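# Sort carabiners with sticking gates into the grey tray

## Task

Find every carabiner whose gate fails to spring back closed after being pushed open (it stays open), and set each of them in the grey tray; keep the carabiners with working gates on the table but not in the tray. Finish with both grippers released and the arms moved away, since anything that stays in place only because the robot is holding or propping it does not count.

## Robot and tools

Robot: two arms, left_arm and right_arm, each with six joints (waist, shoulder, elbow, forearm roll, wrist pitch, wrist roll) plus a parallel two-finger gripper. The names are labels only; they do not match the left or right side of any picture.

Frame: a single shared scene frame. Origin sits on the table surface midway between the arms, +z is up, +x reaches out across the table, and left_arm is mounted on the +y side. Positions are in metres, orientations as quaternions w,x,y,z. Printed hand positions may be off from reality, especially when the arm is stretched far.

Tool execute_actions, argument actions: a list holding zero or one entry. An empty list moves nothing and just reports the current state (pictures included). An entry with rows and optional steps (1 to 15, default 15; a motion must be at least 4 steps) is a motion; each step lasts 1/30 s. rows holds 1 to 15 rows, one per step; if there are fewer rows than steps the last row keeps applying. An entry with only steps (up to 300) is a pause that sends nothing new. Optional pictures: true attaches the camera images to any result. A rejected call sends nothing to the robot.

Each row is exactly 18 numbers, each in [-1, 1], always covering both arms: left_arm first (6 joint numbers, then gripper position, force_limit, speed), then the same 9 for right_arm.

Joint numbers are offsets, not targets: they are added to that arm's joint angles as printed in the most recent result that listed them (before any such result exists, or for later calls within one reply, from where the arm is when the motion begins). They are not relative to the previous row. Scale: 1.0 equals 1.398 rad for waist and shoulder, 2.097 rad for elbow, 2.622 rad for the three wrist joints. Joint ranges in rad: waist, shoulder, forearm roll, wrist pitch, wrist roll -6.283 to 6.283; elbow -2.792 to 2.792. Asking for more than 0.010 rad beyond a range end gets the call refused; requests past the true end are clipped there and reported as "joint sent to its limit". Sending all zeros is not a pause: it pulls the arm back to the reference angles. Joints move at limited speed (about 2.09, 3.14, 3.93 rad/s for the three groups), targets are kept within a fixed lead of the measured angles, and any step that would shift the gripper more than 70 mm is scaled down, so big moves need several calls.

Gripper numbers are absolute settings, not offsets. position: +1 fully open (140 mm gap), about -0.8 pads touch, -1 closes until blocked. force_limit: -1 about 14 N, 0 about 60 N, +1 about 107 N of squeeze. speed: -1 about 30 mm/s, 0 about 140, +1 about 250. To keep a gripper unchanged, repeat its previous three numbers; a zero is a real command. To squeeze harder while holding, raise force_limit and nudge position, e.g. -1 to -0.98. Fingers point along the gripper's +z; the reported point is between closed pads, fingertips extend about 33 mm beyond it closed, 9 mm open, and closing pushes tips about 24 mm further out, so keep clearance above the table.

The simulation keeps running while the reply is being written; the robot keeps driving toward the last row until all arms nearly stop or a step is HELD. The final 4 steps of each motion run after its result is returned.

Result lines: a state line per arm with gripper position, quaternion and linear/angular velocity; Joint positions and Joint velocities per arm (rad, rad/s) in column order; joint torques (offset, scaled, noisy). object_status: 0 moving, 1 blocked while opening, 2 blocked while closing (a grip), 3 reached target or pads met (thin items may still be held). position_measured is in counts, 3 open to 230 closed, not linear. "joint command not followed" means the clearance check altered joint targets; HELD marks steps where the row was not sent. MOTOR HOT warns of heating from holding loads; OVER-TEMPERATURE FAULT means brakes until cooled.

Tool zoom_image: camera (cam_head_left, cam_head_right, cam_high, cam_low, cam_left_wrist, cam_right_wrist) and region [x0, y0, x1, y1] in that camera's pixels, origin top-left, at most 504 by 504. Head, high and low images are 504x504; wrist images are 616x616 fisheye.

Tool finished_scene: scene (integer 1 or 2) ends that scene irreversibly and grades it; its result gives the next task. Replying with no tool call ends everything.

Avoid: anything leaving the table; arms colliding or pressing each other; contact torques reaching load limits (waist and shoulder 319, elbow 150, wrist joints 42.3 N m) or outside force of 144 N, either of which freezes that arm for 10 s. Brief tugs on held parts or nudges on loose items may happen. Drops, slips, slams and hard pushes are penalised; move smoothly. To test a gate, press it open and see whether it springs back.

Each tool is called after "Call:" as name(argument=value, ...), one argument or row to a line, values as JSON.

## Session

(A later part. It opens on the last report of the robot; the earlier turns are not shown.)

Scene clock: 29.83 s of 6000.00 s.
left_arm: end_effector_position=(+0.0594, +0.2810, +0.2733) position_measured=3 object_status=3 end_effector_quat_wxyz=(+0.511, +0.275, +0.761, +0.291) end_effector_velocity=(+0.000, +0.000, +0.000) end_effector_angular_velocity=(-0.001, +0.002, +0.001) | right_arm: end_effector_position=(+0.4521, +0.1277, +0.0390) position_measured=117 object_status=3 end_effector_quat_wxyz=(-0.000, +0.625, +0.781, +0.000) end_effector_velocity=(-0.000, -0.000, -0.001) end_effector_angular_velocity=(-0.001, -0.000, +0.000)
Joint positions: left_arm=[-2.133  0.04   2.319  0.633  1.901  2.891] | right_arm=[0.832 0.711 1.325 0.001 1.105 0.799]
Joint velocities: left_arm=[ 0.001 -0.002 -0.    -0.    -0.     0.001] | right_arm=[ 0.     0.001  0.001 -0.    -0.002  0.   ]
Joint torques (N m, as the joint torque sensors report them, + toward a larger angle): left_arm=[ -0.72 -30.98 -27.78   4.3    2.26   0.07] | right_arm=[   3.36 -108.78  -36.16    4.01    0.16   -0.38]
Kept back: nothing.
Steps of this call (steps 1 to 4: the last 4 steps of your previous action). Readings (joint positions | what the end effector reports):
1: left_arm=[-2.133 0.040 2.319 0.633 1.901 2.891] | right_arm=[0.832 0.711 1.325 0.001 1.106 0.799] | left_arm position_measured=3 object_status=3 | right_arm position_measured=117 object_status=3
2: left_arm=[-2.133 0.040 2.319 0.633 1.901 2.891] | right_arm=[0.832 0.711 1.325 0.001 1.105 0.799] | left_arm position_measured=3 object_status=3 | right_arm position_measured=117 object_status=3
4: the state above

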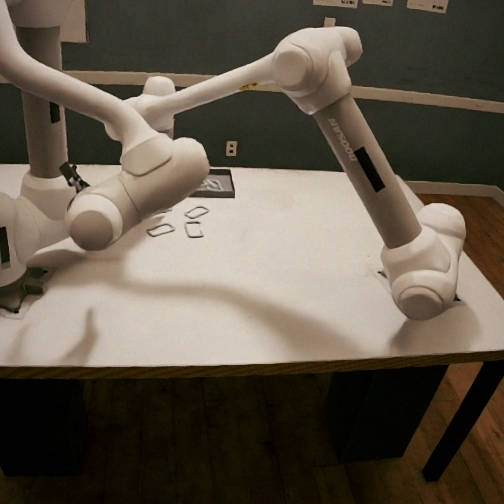

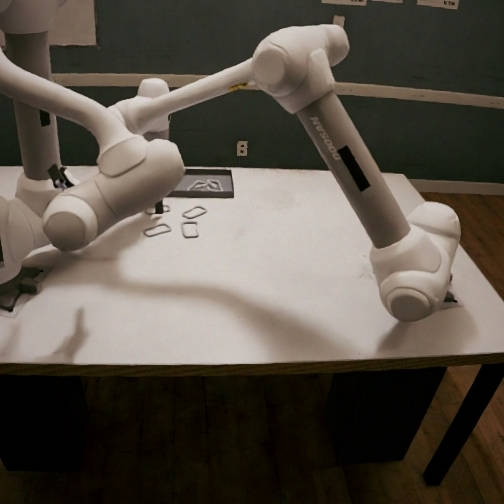

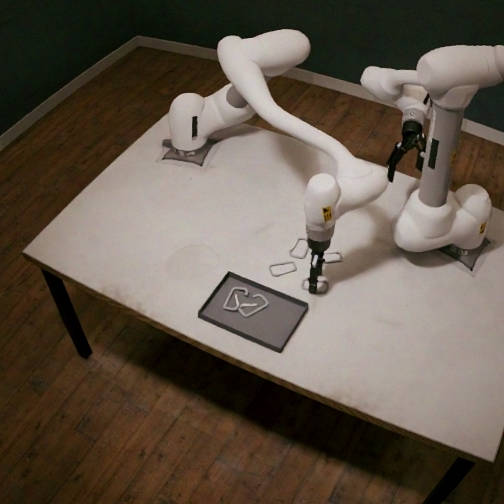

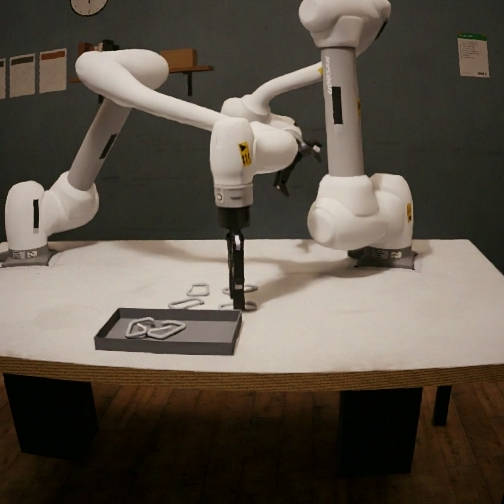

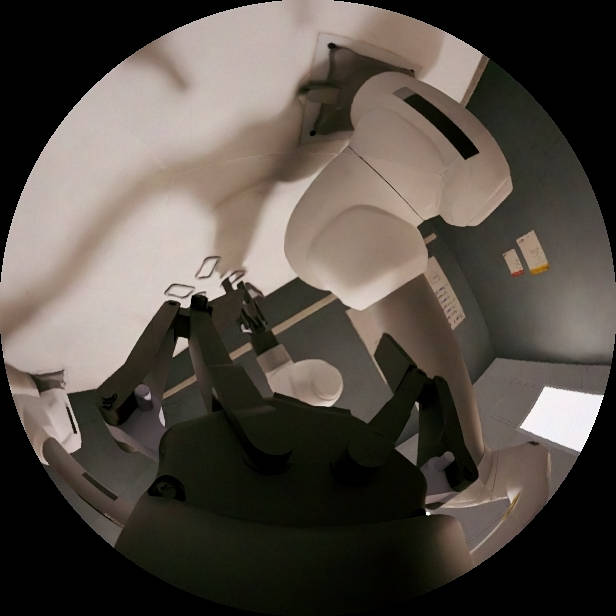

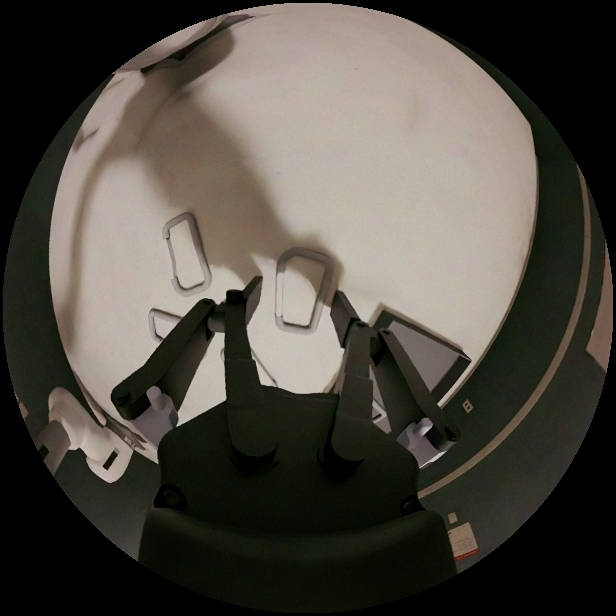

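Good. Lower ~1 mm and close.

Call:
execute_actions(
  actions=[
    {"rows":[[0,0,0,0,0,0,1,0,0,0,0.0007,0.0002,0,-0.0005,0,-0.45,-0.3,0]],"steps":15},
  ],
)

Call:
execute_actions(
  actions=[
    {"steps":6},
  ],
  pictures=true,
)

Call:
zoom_image(
  camera="cam_right_wrist",
  region=[200,180,420,400],
)

Call:
execute_actions(
  actions=[
    {"rows":[[0,0,0,0,0,0,1,0,0,0,-0.0015,-0.0005,0,0.0012,0,0.1,-0.3,0]],"steps":15},
  ],
)

Call:
execute_actions(
  actions=[
    {"steps":8},
  ],
  pictures=true,
)

Call:
zoom_image(
  camera="cam_right_wrist",
  region=[200,180,420,400],
)

Scene clock: 30.40 s of 6000.00 s.
left_arm: end_effector_position=(+0.0594, +0.2810, +0.2733) position_measured=3 object_status=3 end_effector_quat_wxyz=(+0.511, +0.275, +0.761, +0.291) end_effector_velocity=(-0.000, -0.000, +0.000) end_effector_angular_velocity=(-0.001, -0.001, -0.001) | right_arm: end_effector_position=(+0.4524, +0.1281, +0.0383) position_measured=177 object_status=0 end_effector_quat_wxyz=(-0.000, +0.625, +0.781, +0.000) end_effector_velocity=(-0.000, -0.000, +0.000) end_effector_angular_velocity=(+0.000, -0.000, -0.001)
Joint positions: left_arm=[-2.133  0.04   2.319  0.633  1.901  2.891] | right_arm=[0.832 0.712 1.325 0.001 1.104 0.799]
Joint velocities: left_arm=[-0.001  0.     0.     0.001  0.    -0.001] | right_arm=[ 0.    -0.001  0.    -0.     0.     0.001]
Joint torques (N m, as the joint torque sensors report them, + toward a larger angle): left_arm=[ -0.11 -30.53 -27.82   4.35   2.26   0.03] | right_arm=[ 11.82 -48.86  -0.91   7.54   3.04  -0.24]
Steps of this call (steps 1 to 6: the robot went on to your last target; steps 7 to 17: the first 11 steps of this action). Readings (joint positions | what the end effector reports):
7: left_arm=[-2.133 0.040 2.319 0.633 1.901 2.891] | right_arm=[0.832 0.711 1.325 0.001 1.105 0.799] | left_arm position_measured=3 object_status=3 | right_arm position_measured=117 object_status=0
8: left_arm=[-2.133 0.040 2.319 0.633 1.901 2.891] | right_arm=[0.832 0.711 1.325 0.001 1.105 0.799] | left_arm position_measured=3 object_status=3 | right_arm position_measured=119 object_status=0
10: left_arm=[-2.133 0.040 2.319 0.633 1.901 2.891] | right_arm=[0.832 0.712 1.326 0.001 1.104 0.799] | left_arm position_measured=3 object_status=3 | right_arm position_measured=134 object_status=0
14: left_arm=[-2.133 0.040 2.319 0.633 1.901 2.891] | right_arm=[0.832 0.712 1.325 0.001 1.104 0.799] | left_arm position_measured=3 object_status=3 | right_arm position_measured=165 object_status=0
17: the state above

Scene clock: 30.60 s of 6000.00 s.
left_arm: end_effector_position=(+0.0594, +0.2810, +0.2733) position_measured=3 object_status=3 end_effector_quat_wxyz=(+0.511, +0.275, +0.761, +0.291) end_effector_velocity=(+0.000, +0.000, -0.000) end_effector_angular_velocity=(+0.001, -0.000, +0.001) | right_arm: end_effector_position=(+0.4523, +0.1279, +0.0381) position_measured=177 object_status=2 end_effector_quat_wxyz=(-0.000, +0.625, +0.781, +0.000) end_effector_velocity=(-0.000, -0.000, -0.000) end_effector_angular_velocity=(-0.001, +0.001, +0.000)
Joint positions: left_arm=[-2.133  0.04   2.319  0.633  1.901  2.891] | right_arm=[0.832 0.712 1.326 0.001 1.104 0.799]
Joint velocities: left_arm=[ 0.001  0.001  0.    -0.001 -0.     0.   ] | right_arm=[-0.    -0.     0.001  0.     0.    -0.001]
Joint torques (N m, as the joint torque sensors report them, + toward a larger angle): left_arm=[ -0.1  -31.38 -27.79   4.27   2.21   0.02] | right_arm=[ 12.92 -42.5    4.78   7.64   4.62  -0.11]
Kept back: nothing.
Steps of this call (steps 1 to 4: the last 4 steps of your previous action; steps 5 to 6: the robot went on to your last target). Readings (joint positions | what the end effector reports):
1: left_arm=[-2.133 0.040 2.319 0.633 1.901 2.891] | right_arm=[0.832 0.712 1.325 0.001 1.104 0.799] | left_arm position_measured=3 object_status=3 | right_arm position_measured=177 object_status=0
2: left_arm=[-2.133 0.040 2.319 0.633 1.901 2.891] | right_arm=[0.832 0.712 1.325 0.001 1.104 0.799] | left_arm position_measured=3 object_status=3 | right_arm position_measured=177 object_status=0
4: left_arm=[-2.133 0.040 2.319 0.633 1.901 2.891] | right_arm=[0.832 0.712 1.325 0.001 1.104 0.799] | left_arm position_measured=3 object_status=3 | right_arm position_measured=177 object_status=2
6: the state above

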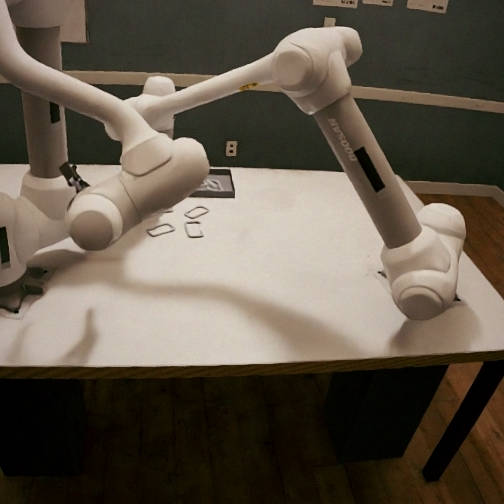

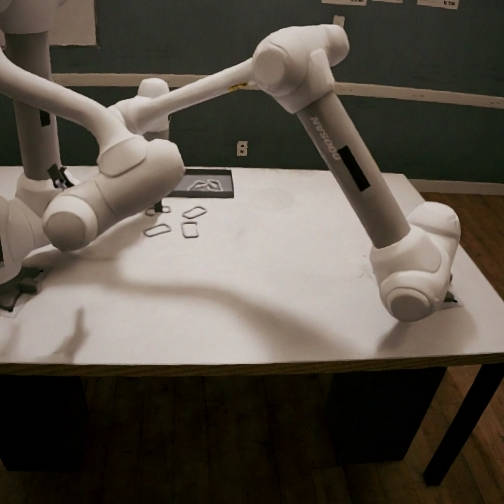

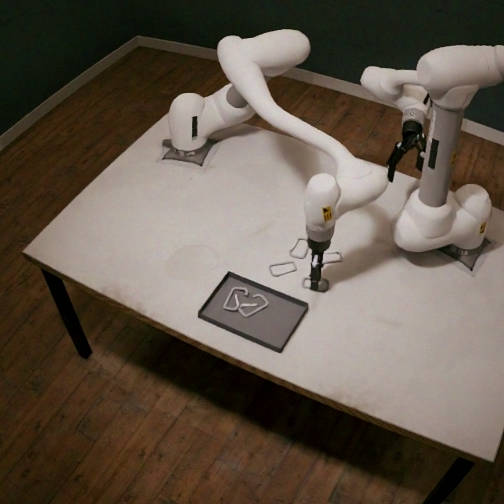

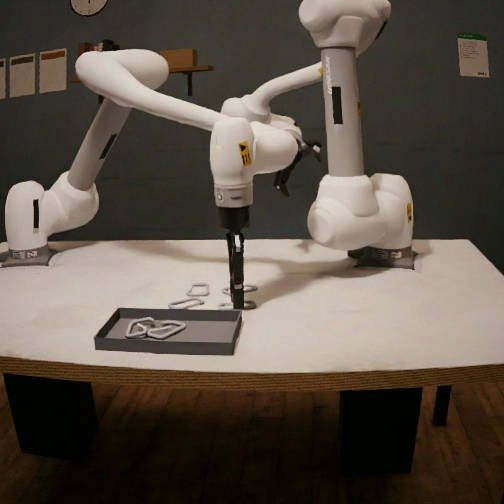

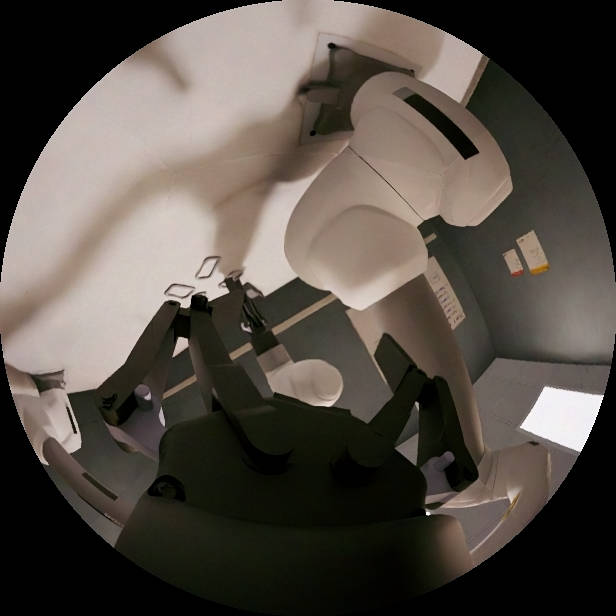

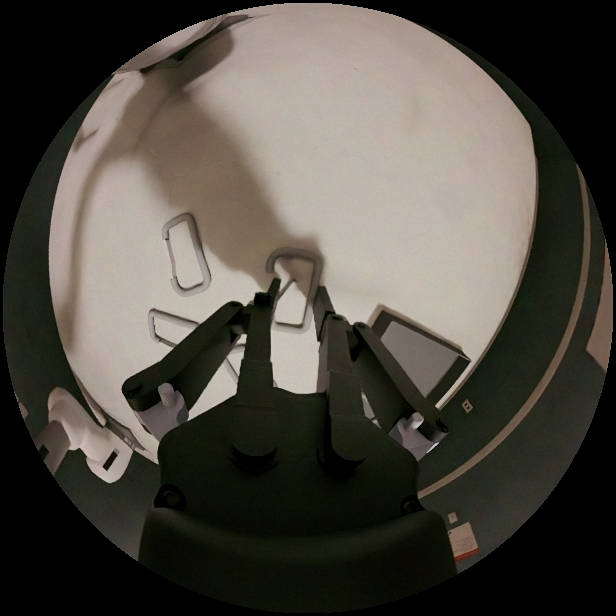

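Region (200, 180, 420, 400) of cam_right_wrist's 616x616 image, scaled by 2.291, with more detail than that image has.

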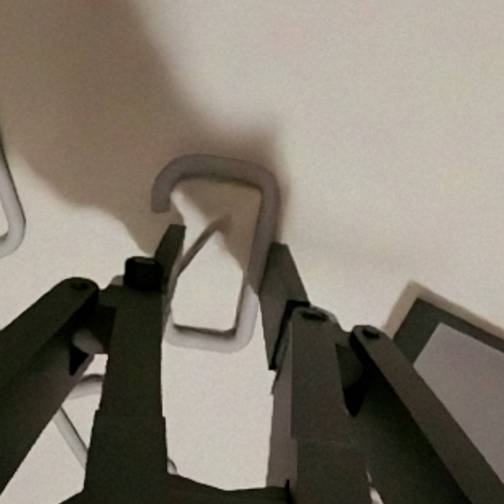

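Scene clock: 30.97 s of 6000.00 s.
left_arm: end_effector_position=(+0.0594, +0.2810, +0.2733) position_measured=3 object_status=3 end_effector_quat_wxyz=(+0.511, +0.275, +0.761, +0.291) end_effector_velocity=(+0.000, +0.000, +0.000) end_effector_angular_velocity=(-0.001, +0.001, -0.001) | right_arm: end_effector_position=(+0.4521, +0.1277, +0.0403) position_measured=117 object_status=0 end_effector_quat_wxyz=(-0.000, +0.625, +0.781, +0.000) end_effector_velocity=(+0.001, +0.000, +0.001) end_effector_angular_velocity=(+0.000, -0.001, -0.001)
Joint positions: left_arm=[-2.133  0.04   2.319  0.633  1.901  2.891] | right_arm=[0.832 0.71  1.325 0.001 1.107 0.799]
Joint velocities: left_arm=[-0.    -0.002  0.     0.     0.     0.001] | right_arm=[-0.     0.    -0.001 -0.001  0.     0.001]
Joint torques (N m, as the joint torque sensors report them, + toward a larger angle): left_arm=[ -0.73 -30.97 -27.65   4.46   2.19   0.1 ] | right_arm=[   3.57 -106.57  -35.52    3.77   -0.02   -0.33]
Steps of this call (steps 1 to 11: the first 11 steps of this action). Readings (joint positions | what the end effector reports):
1: left_arm=[-2.133 0.040 2.319 0.633 1.901 2.891] | right_arm=[0.832 0.712 1.326 0.001 1.104 0.799] | left_arm position_measured=3 object_status=3 | right_arm position_measured=177 object_status=0
2: left_arm=[-2.133 0.040 2.319 0.633 1.901 2.891] | right_arm=[0.832 0.711 1.326 0.001 1.105 0.799] | left_arm position_measured=3 object_status=3 | right_arm position_measured=177 object_status=0
4: left_arm=[-2.133 0.040 2.319 0.633 1.901 2.891] | right_arm=[0.832 0.711 1.326 0.001 1.106 0.799] | left_arm position_measured=3 object_status=3 | right_arm position_measured=159 object_status=0
8: left_arm=[-2.133 0.040 2.319 0.633 1.901 2.891] | right_arm=[0.832 0.710 1.325 0.001 1.107 0.799] | left_arm position_measured=3 object_status=3 | right_arm position_measured=128 object_status=0
11: the state above

Scene clock: 31.23 s of 6000.00 s.
left_arm: end_effector_position=(+0.0594, +0.2810, +0.2733) position_measured=3 object_status=3 end_effector_quat_wxyz=(+0.511, +0.275, +0.761, +0.291) end_effector_velocity=(-0.000, +0.000, +0.000) end_effector_angular_velocity=(-0.000, +0.002, -0.000) | right_arm: end_effector_position=(+0.4521, +0.1277, +0.0405) position_measured=117 object_status=3 end_effector_quat_wxyz=(-0.000, +0.625, +0.781, +0.000) end_effector_velocity=(+0.000, +0.000, +0.001) end_effector_angular_velocity=(+0.001, -0.001, -0.000)
Joint positions: left_arm=[-2.133  0.04   2.319  0.633  1.901  2.891] | right_arm=[0.832 0.71  1.325 0.001 1.107 0.799]
Joint velocities: left_arm=[-0.001 -0.001 -0.    -0.001 -0.     0.   ] | right_arm=[-0.    -0.001 -0.001 -0.    -0.    -0.   ]
Joint torques (N m, as the joint torque sensors report them, + toward a larger angle): left_arm=[  0.08 -31.28 -27.69   4.32   2.21  -0.01] | right_arm=[   5.39 -106.85  -35.42    4.09   -0.14   -0.27]
Kept back: nothing.
Steps of this call (steps 1 to 4: the last 4 steps of your previous action; steps 5 to 8: the robot went on to your last target). Readings (joint positions | what the end effector reports):
1: left_arm=[-2.133 0.040 2.319 0.633 1.901 2.891] | right_arm=[0.832 0.710 1.325 0.001 1.107 0.799] | left_arm position_measured=3 object_status=3 | right_arm position_measured=117 object_status=0
2: left_arm=[-2.133 0.040 2.319 0.633 1.901 2.891] | right_arm=[0.832 0.710 1.325 0.001 1.107 0.799] | left_arm position_measured=3 object_status=3 | right_arm position_measured=117 object_status=0
4: left_arm=[-2.133 0.040 2.319 0.633 1.901 2.891] | right_arm=[0.832 0.710 1.325 0.001 1.107 0.799] | left_arm position_measured=3 object_status=3 | right_arm position_measured=117 object_status=3
8: the state above

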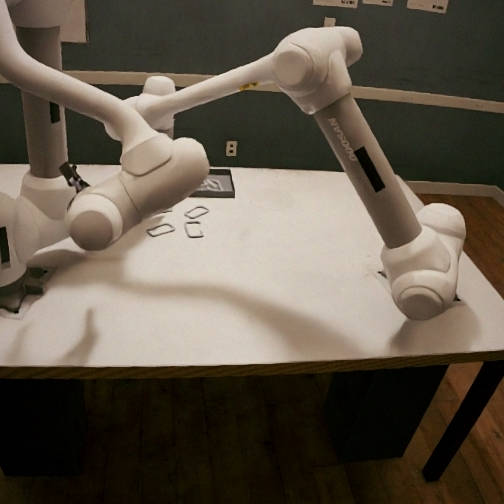

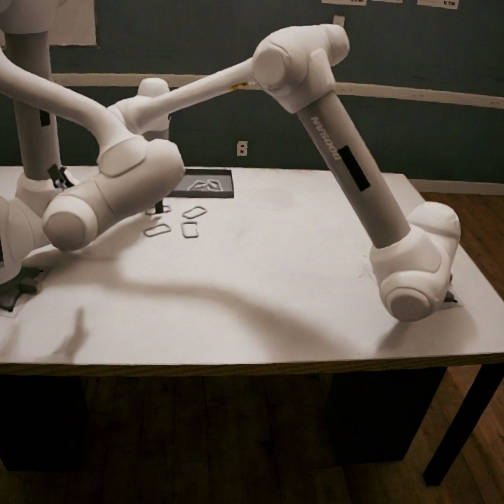

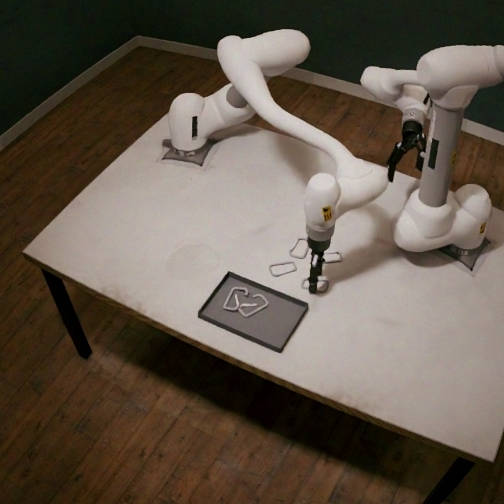

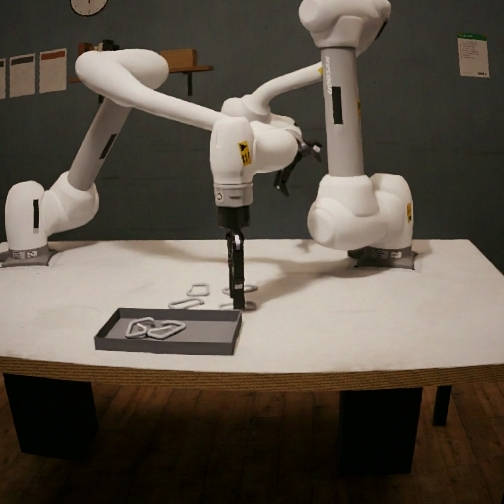

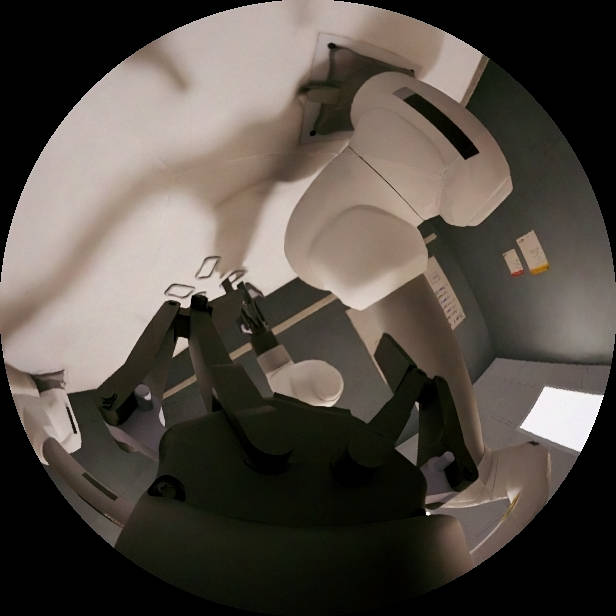

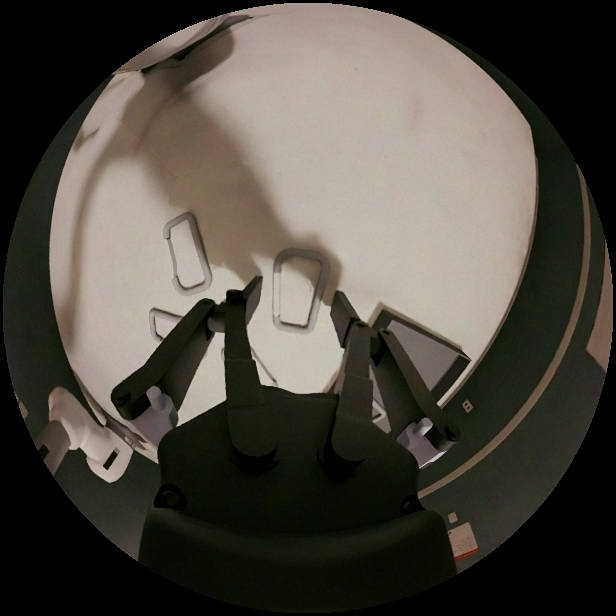

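Region (200, 180, 420, 400) of cam_right_wrist's 616x616 image, scaled by 2.291, with more detail than that image has.

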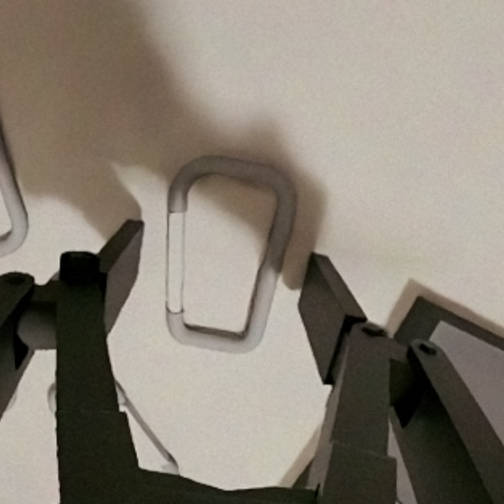

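Call:
execute_actions(
  actions=[
    {"rows":[[0,0,0,0,0,0,1,0,0,0,-0.0265,-0.019,0,0.029,0,0.1,-0.3,0.2],[0,0,0,0,0,0,1,0,0,0,-0.0265,-0.019,0,0.029,0,0.1,-0.3,0.2],[0,0,0,0,0,0,1,0,0,0,-0.0265,-0.019,0,0.029,0,0.1,-0.3,0.2],[0,0,0,0,0,0,1,0,0,0,-0.0265,-0.019,0,0.029,0,0.1,-0.3,0.2],[0,0,0,0,0,0,1,0,0,0,-0.0265,-0.019,0,0.029,0,0.1,-0.3,0.2],[0,0,0,0,0,0,1,0,0,0.0892,-0.1013,0.0664,0,0.001,-0.0677,0.1,-0.3,0.2]],"steps":15},
  ],
)

Call:
execute_actions(
  actions=[
    {"steps":10},
  ],
  pictures=true,
)

Call:
zoom_image(
  camera="cam_right_wrist",
  region=[200,180,420,400],
)

Scene clock: 32.03 s of 6000.00 s.
left_arm: end_effector_position=(+0.0594, +0.2810, +0.2733) position_measured=3 object_status=3 end_effector_quat_wxyz=(+0.511, +0.275, +0.761, +0.291) end_effector_velocity=(+0.000, +0.000, -0.000) end_effector_angular_velocity=(-0.002, -0.000, +0.001) | right_arm: end_effector_position=(+0.3895, +0.1243, +0.0928) position_measured=117 object_status=3 end_effector_quat_wxyz=(-0.000, +0.567, +0.824, +0.001) end_effector_velocity=(-0.426, -0.046, +0.015) end_effector_angular_velocity=(-0.004, -0.000, +0.984)
Joint positions: left_arm=[-2.133  0.04   2.319  0.633  1.901  2.891] | right_arm=[0.892 0.624 1.372 0.001 1.144 0.715]
Joint velocities: left_arm=[ 0.    -0.    -0.    -0.     0.    -0.002] | right_arm=[ 0.407 -0.349  0.567 -0.001 -0.215 -0.577]
Joint torques (N m, as the joint torque sensors report them, + toward a larger angle): left_arm=[ -0.15 -31.6  -27.72   4.48   2.21  -0.01] | right_arm=[  -6.38 -112.01  -43.4     4.49   -0.5    -0.21]
Steps of this call (steps 1 to 13: the robot went on to your last target; steps 14 to 24: the first 11 steps of this action). Readings (joint positions | what the end effector reports):
14: left_arm=[-2.133 0.040 2.319 0.633 1.901 2.891] | right_arm=[0.832 0.709 1.324 0.001 1.107 0.799] | left_arm position_measured=3 object_status=3 | right_arm position_measured=117 object_status=3
15: left_arm=[-2.133 0.040 2.319 0.633 1.901 2.891] | right_arm=[0.832 0.707 1.322 0.000 1.114 0.799] | left_arm position_measured=3 object_status=3 | right_arm position_measured=117 object_status=3
17: left_arm=[-2.133 0.040 2.319 0.633 1.901 2.891] | right_arm=[0.832 0.688 1.300 0.000 1.152 0.799] | left_arm position_measured=3 object_status=3 | right_arm position_measured=117 object_status=3
21: left_arm=[-2.133 0.040 2.319 0.633 1.901 2.891] | right_arm=[0.845 0.661 1.305 0.001 1.169 0.780] | left_arm position_measured=3 object_status=3 | right_arm position_measured=117 object_status=3
24: the state above

Scene clock: 32.37 s of 6000.00 s.
left_arm: end_effector_position=(+0.0594, +0.2810, +0.2733) position_measured=3 object_status=3 end_effector_quat_wxyz=(+0.511, +0.275, +0.761, +0.291) end_effector_velocity=(+0.000, +0.000, -0.000) end_effector_angular_velocity=(+0.001, +0.000, +0.001) | right_arm: end_effector_position=(+0.3224, +0.1131, +0.0940) position_measured=117 object_status=3 end_effector_quat_wxyz=(-0.000, +0.501, +0.866, +0.000) end_effector_velocity=(-0.008, -0.002, +0.001) end_effector_angular_velocity=(+0.001, +0.000, +0.020)
Joint positions: left_arm=[-2.133  0.04   2.319  0.633  1.901  2.891] | right_arm=[0.956 0.569 1.463 0.001 1.11  0.622]
Joint velocities: left_arm=[ 0.001  0.     0.    -0.001  0.     0.001] | right_arm=[ 0.008 -0.008  0.012  0.    -0.004 -0.013]
Joint torques (N m, as the joint torque sensors report them, + toward a larger angle): left_arm=[ -0.33 -30.67 -27.96   4.27   2.27  -0.04] | right_arm=[  2.87 -93.47 -37.26   4.13  -0.18  -0.34]
Kept back: nothing.
Steps of this call (steps 1 to 4: the last 4 steps of your previous action; steps 5 to 10: the robot went on to your last target). Readings (joint positions | what the end effector reports):
1: left_arm=[-2.133 0.040 2.319 0.633 1.901 2.891] | right_arm=[0.905 0.612 1.391 0.001 1.137 0.695] | left_arm position_measured=3 object_status=3 | right_arm position_measured=117 object_status=3
2: left_arm=[-2.133 0.040 2.319 0.633 1.901 2.891] | right_arm=[0.919 0.600 1.410 0.001 1.129 0.675] | left_arm position_measured=3 object_status=3 | right_arm position_measured=117 object_status=3
4: left_arm=[-2.133 0.040 2.319 0.633 1.901 2.891] | right_arm=[0.943 0.580 1.443 0.001 1.117 0.643] | left_arm position_measured=3 object_status=3 | right_arm position_measured=117 object_status=3
8: left_arm=[-2.133 0.040 2.319 0.633 1.901 2.891] | right_arm=[0.956 0.569 1.462 0.001 1.110 0.624] | left_arm position_measured=3 object_status=3 | right_arm position_measured=117 object_status=3
10: the state above

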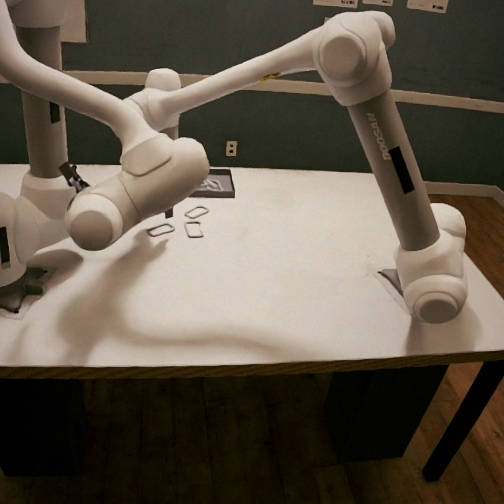

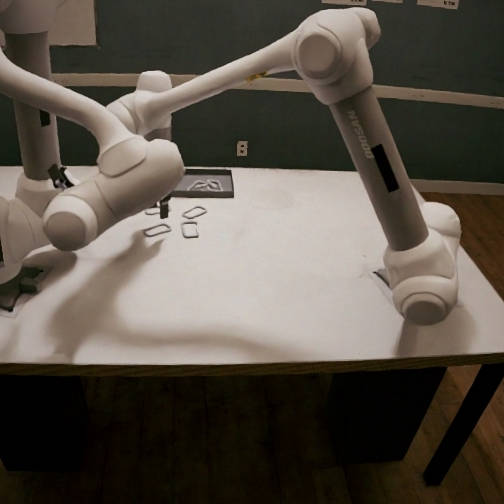

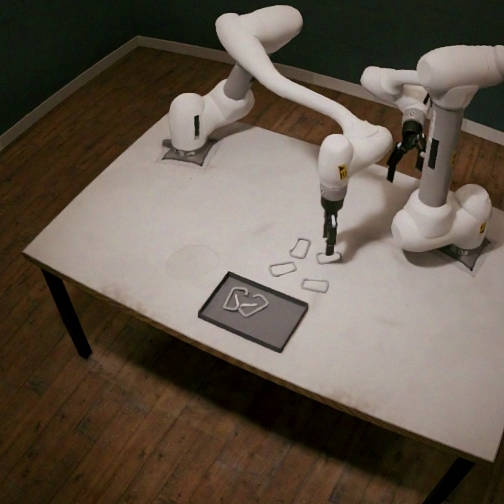

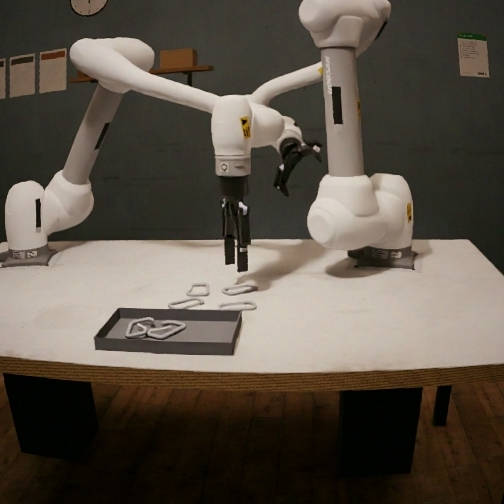

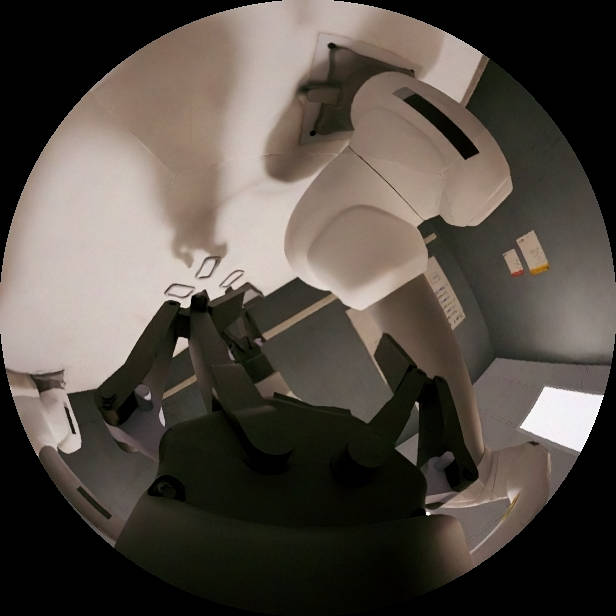

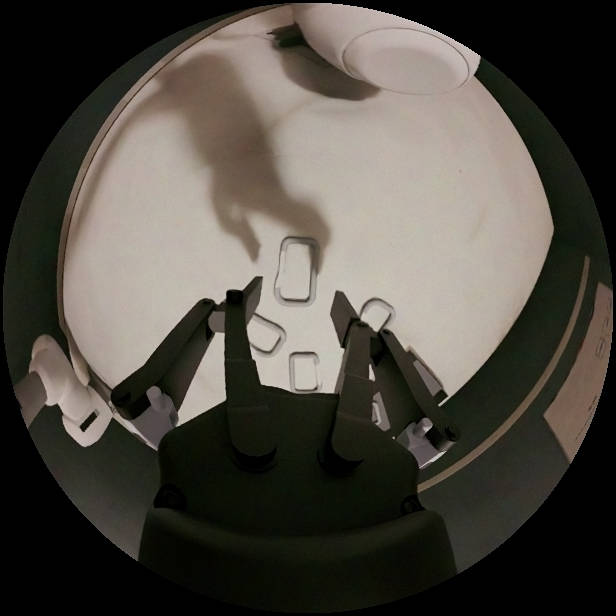

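Region (200, 180, 420, 400) of cam_right_wrist's 616x616 image, scaled by 2.291, with more detail than that image has.

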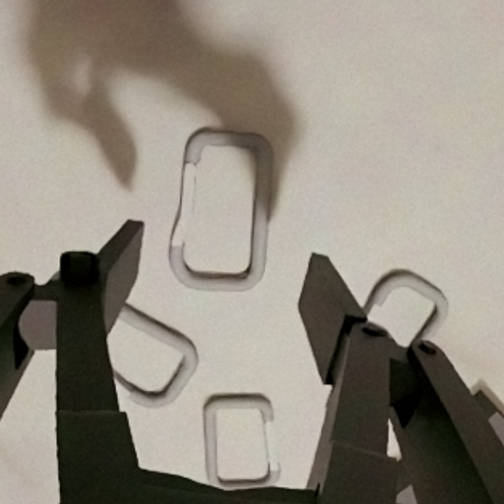

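Call:
execute_actions(
  actions=[
    {"rows":[[0,0,0,0,0,0,1,0,0,0.0075,0,0,0,0,0.002,0.1,-0.3,0.2],[0,0,0,0,0,0,1,0,0,0.0117,0.0298,0.0187,0,-0.031,0.0057,0.1,-0.3,0.2]],"steps":15},
  ],
)

Call:
execute_actions(
  actions=[
    {"steps":6},
  ],
  pictures=true,
)

Call:
zoom_image(
  camera="cam_right_wrist",
  region=[200,180,420,400],
)

Scene clock: 33.13 s of 6000.00 s.
left_arm: end_effector_position=(+0.0594, +0.2810, +0.2733) position_measured=3 object_status=3 end_effector_quat_wxyz=(+0.511, +0.275, +0.761, +0.291) end_effector_velocity=(+0.000, -0.000, -0.000) end_effector_angular_velocity=(+0.001, -0.001, +0.001) | right_arm: end_effector_position=(+0.3098, +0.1181, +0.0410) position_measured=117 object_status=3 end_effector_quat_wxyz=(-0.000, +0.500, +0.866, +0.000) end_effector_velocity=(-0.002, -0.000, -0.013) end_effector_angular_velocity=(-0.002, +0.000, -0.001)
Joint positions: left_arm=[-2.133  0.04   2.319  0.633  1.901  2.891] | right_arm=[0.973 0.609 1.501 0.001 1.03  0.637]
Joint velocities: left_arm=[ 0.002  0.001 -0.     0.     0.     0.001] | right_arm=[ 0.002  0.01   0.01  -0.001 -0.019  0.003]
Joint torques (N m, as the joint torque sensors report them, + toward a larger angle): left_arm=[  0.26 -31.57 -27.79   4.39   2.32   0.  ] | right_arm=[  3.32 -98.03 -34.98   4.08  -0.03  -0.68]
Steps of this call (steps 1 to 12: the robot went on to your last target; steps 13 to 23: the first 11 steps of this action). Readings (joint positions | what the end effector reports):
13: left_arm=[-2.133 0.040 2.319 0.633 1.901 2.891] | right_arm=[0.957 0.568 1.464 0.001 1.109 0.622] | left_arm position_measured=3 object_status=3 | right_arm position_measured=117 object_status=3
14: left_arm=[-2.133 0.040 2.319 0.633 1.901 2.891] | right_arm=[0.959 0.568 1.464 0.001 1.109 0.622] | left_arm position_measured=3 object_status=3 | right_arm position_measured=117 object_status=3
16: left_arm=[-2.133 0.040 2.319 0.633 1.901 2.891] | right_arm=[0.965 0.580 1.475 0.001 1.084 0.628] | left_arm position_measured=3 object_status=3 | right_arm position_measured=117 object_status=3
20: left_arm=[-2.133 0.040 2.319 0.633 1.901 2.891] | right_arm=[0.972 0.608 1.500 0.001 1.034 0.636] | left_arm position_measured=3 object_status=3 | right_arm position_measured=117 object_status=3
23: the state above

Scene clock: 33.33 s of 6000.00 s.
left_arm: end_effector_position=(+0.0594, +0.2810, +0.2733) position_measured=3 object_status=3 end_effector_quat_wxyz=(+0.511, +0.275, +0.761, +0.291) end_effector_velocity=(-0.000, +0.000, -0.000) end_effector_angular_velocity=(-0.001, +0.000, +0.001) | right_arm: end_effector_position=(+0.3097, +0.1180, +0.0401) position_measured=117 object_status=3 end_effector_quat_wxyz=(-0.000, +0.500, +0.866, +0.000) end_effector_velocity=(-0.000, -0.000, -0.001) end_effector_angular_velocity=(-0.000, +0.000, +0.001)
Joint positions: left_arm=[-2.133  0.04   2.319  0.633  1.901  2.891] | right_arm=[0.973 0.61  1.502 0.001 1.029 0.637]
Joint velocities: left_arm=[ 0.    -0.     0.    -0.001 -0.    -0.002] | right_arm=[ 0.     0.001  0.001 -0.    -0.001 -0.   ]
Joint torques (N m, as the joint torque sensors report them, + toward a larger angle): left_arm=[  0.11 -30.72 -27.38   4.4    2.29  -0.03] | right_arm=[  0.84 -97.14 -33.97   3.81   0.1   -0.28]
Kept back: nothing.
Steps of this call (steps 1 to 4: the last 4 steps of your previous action; steps 5 to 6: the robot went on to your last target). Readings (joint positions | what the end effector reports):
1: left_arm=[-2.133 0.040 2.319 0.633 1.901 2.891] | right_arm=[0.973 0.610 1.502 0.001 1.029 0.637] | left_arm position_measured=3 object_status=3 | right_arm position_measured=117 object_status=3
2: left_arm=[-2.133 0.040 2.319 0.633 1.901 2.891] | right_arm=[0.973 0.610 1.502 0.001 1.029 0.637] | left_arm position_measured=3 object_status=3 | right_arm position_measured=117 object_status=3
4: left_arm=[-2.133 0.040 2.319 0.633 1.901 2.891] | right_arm=[0.973 0.610 1.502 0.001 1.029 0.637] | left_arm position_measured=3 object_status=3 | right_arm position_measured=117 object_status=3
6: the state above

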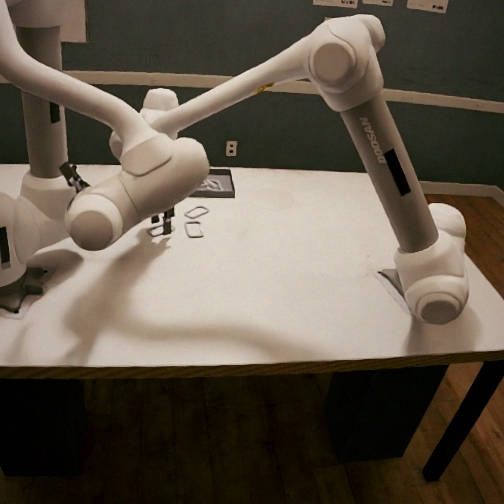

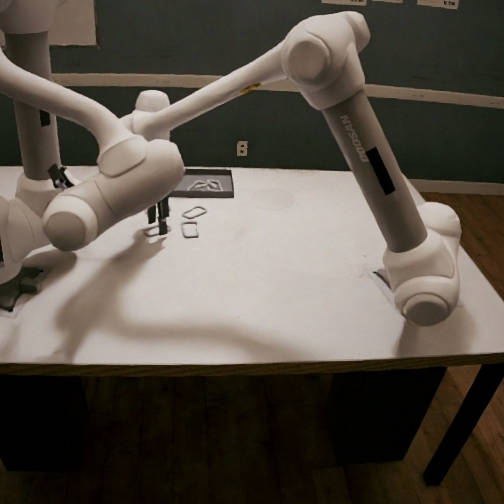

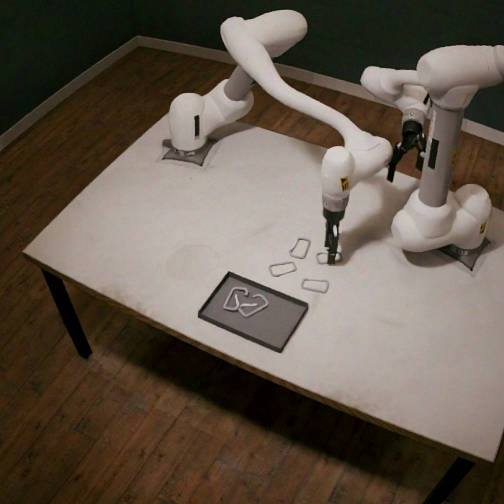

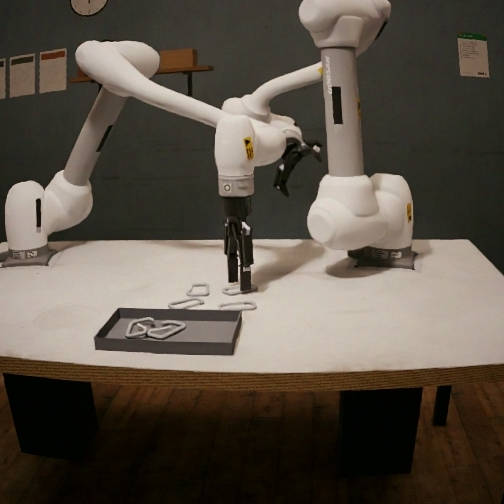

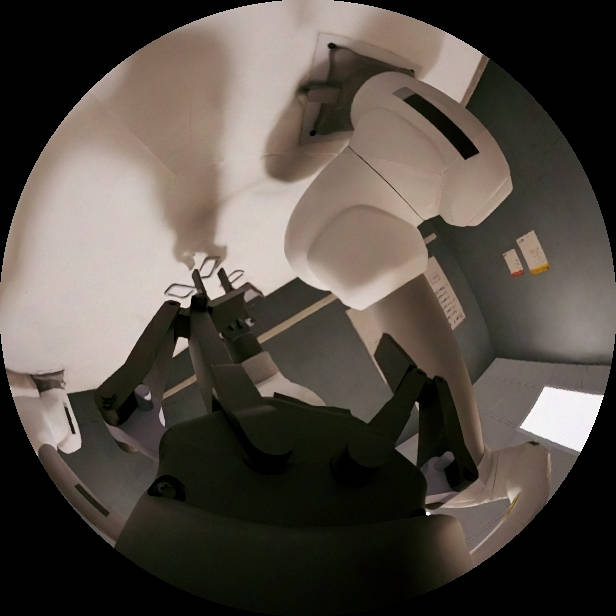

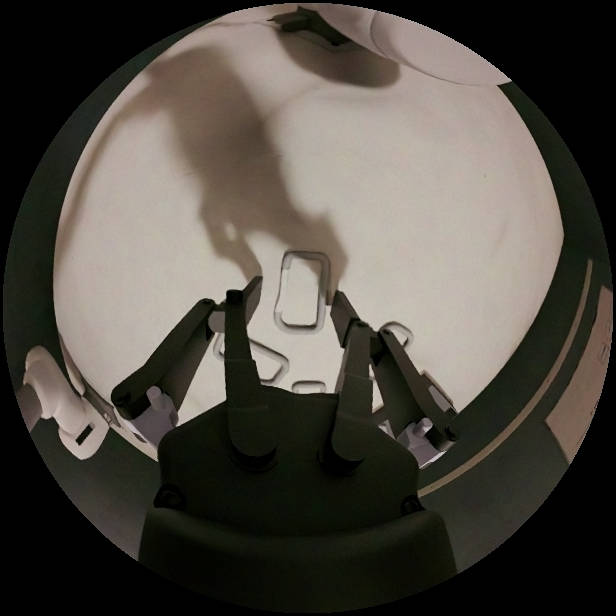

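Region (200, 180, 420, 400) of cam_right_wrist's 616x616 image, scaled by 2.291, with more detail than that image has.

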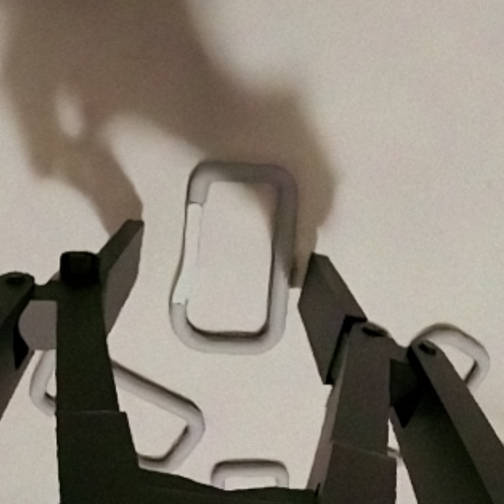

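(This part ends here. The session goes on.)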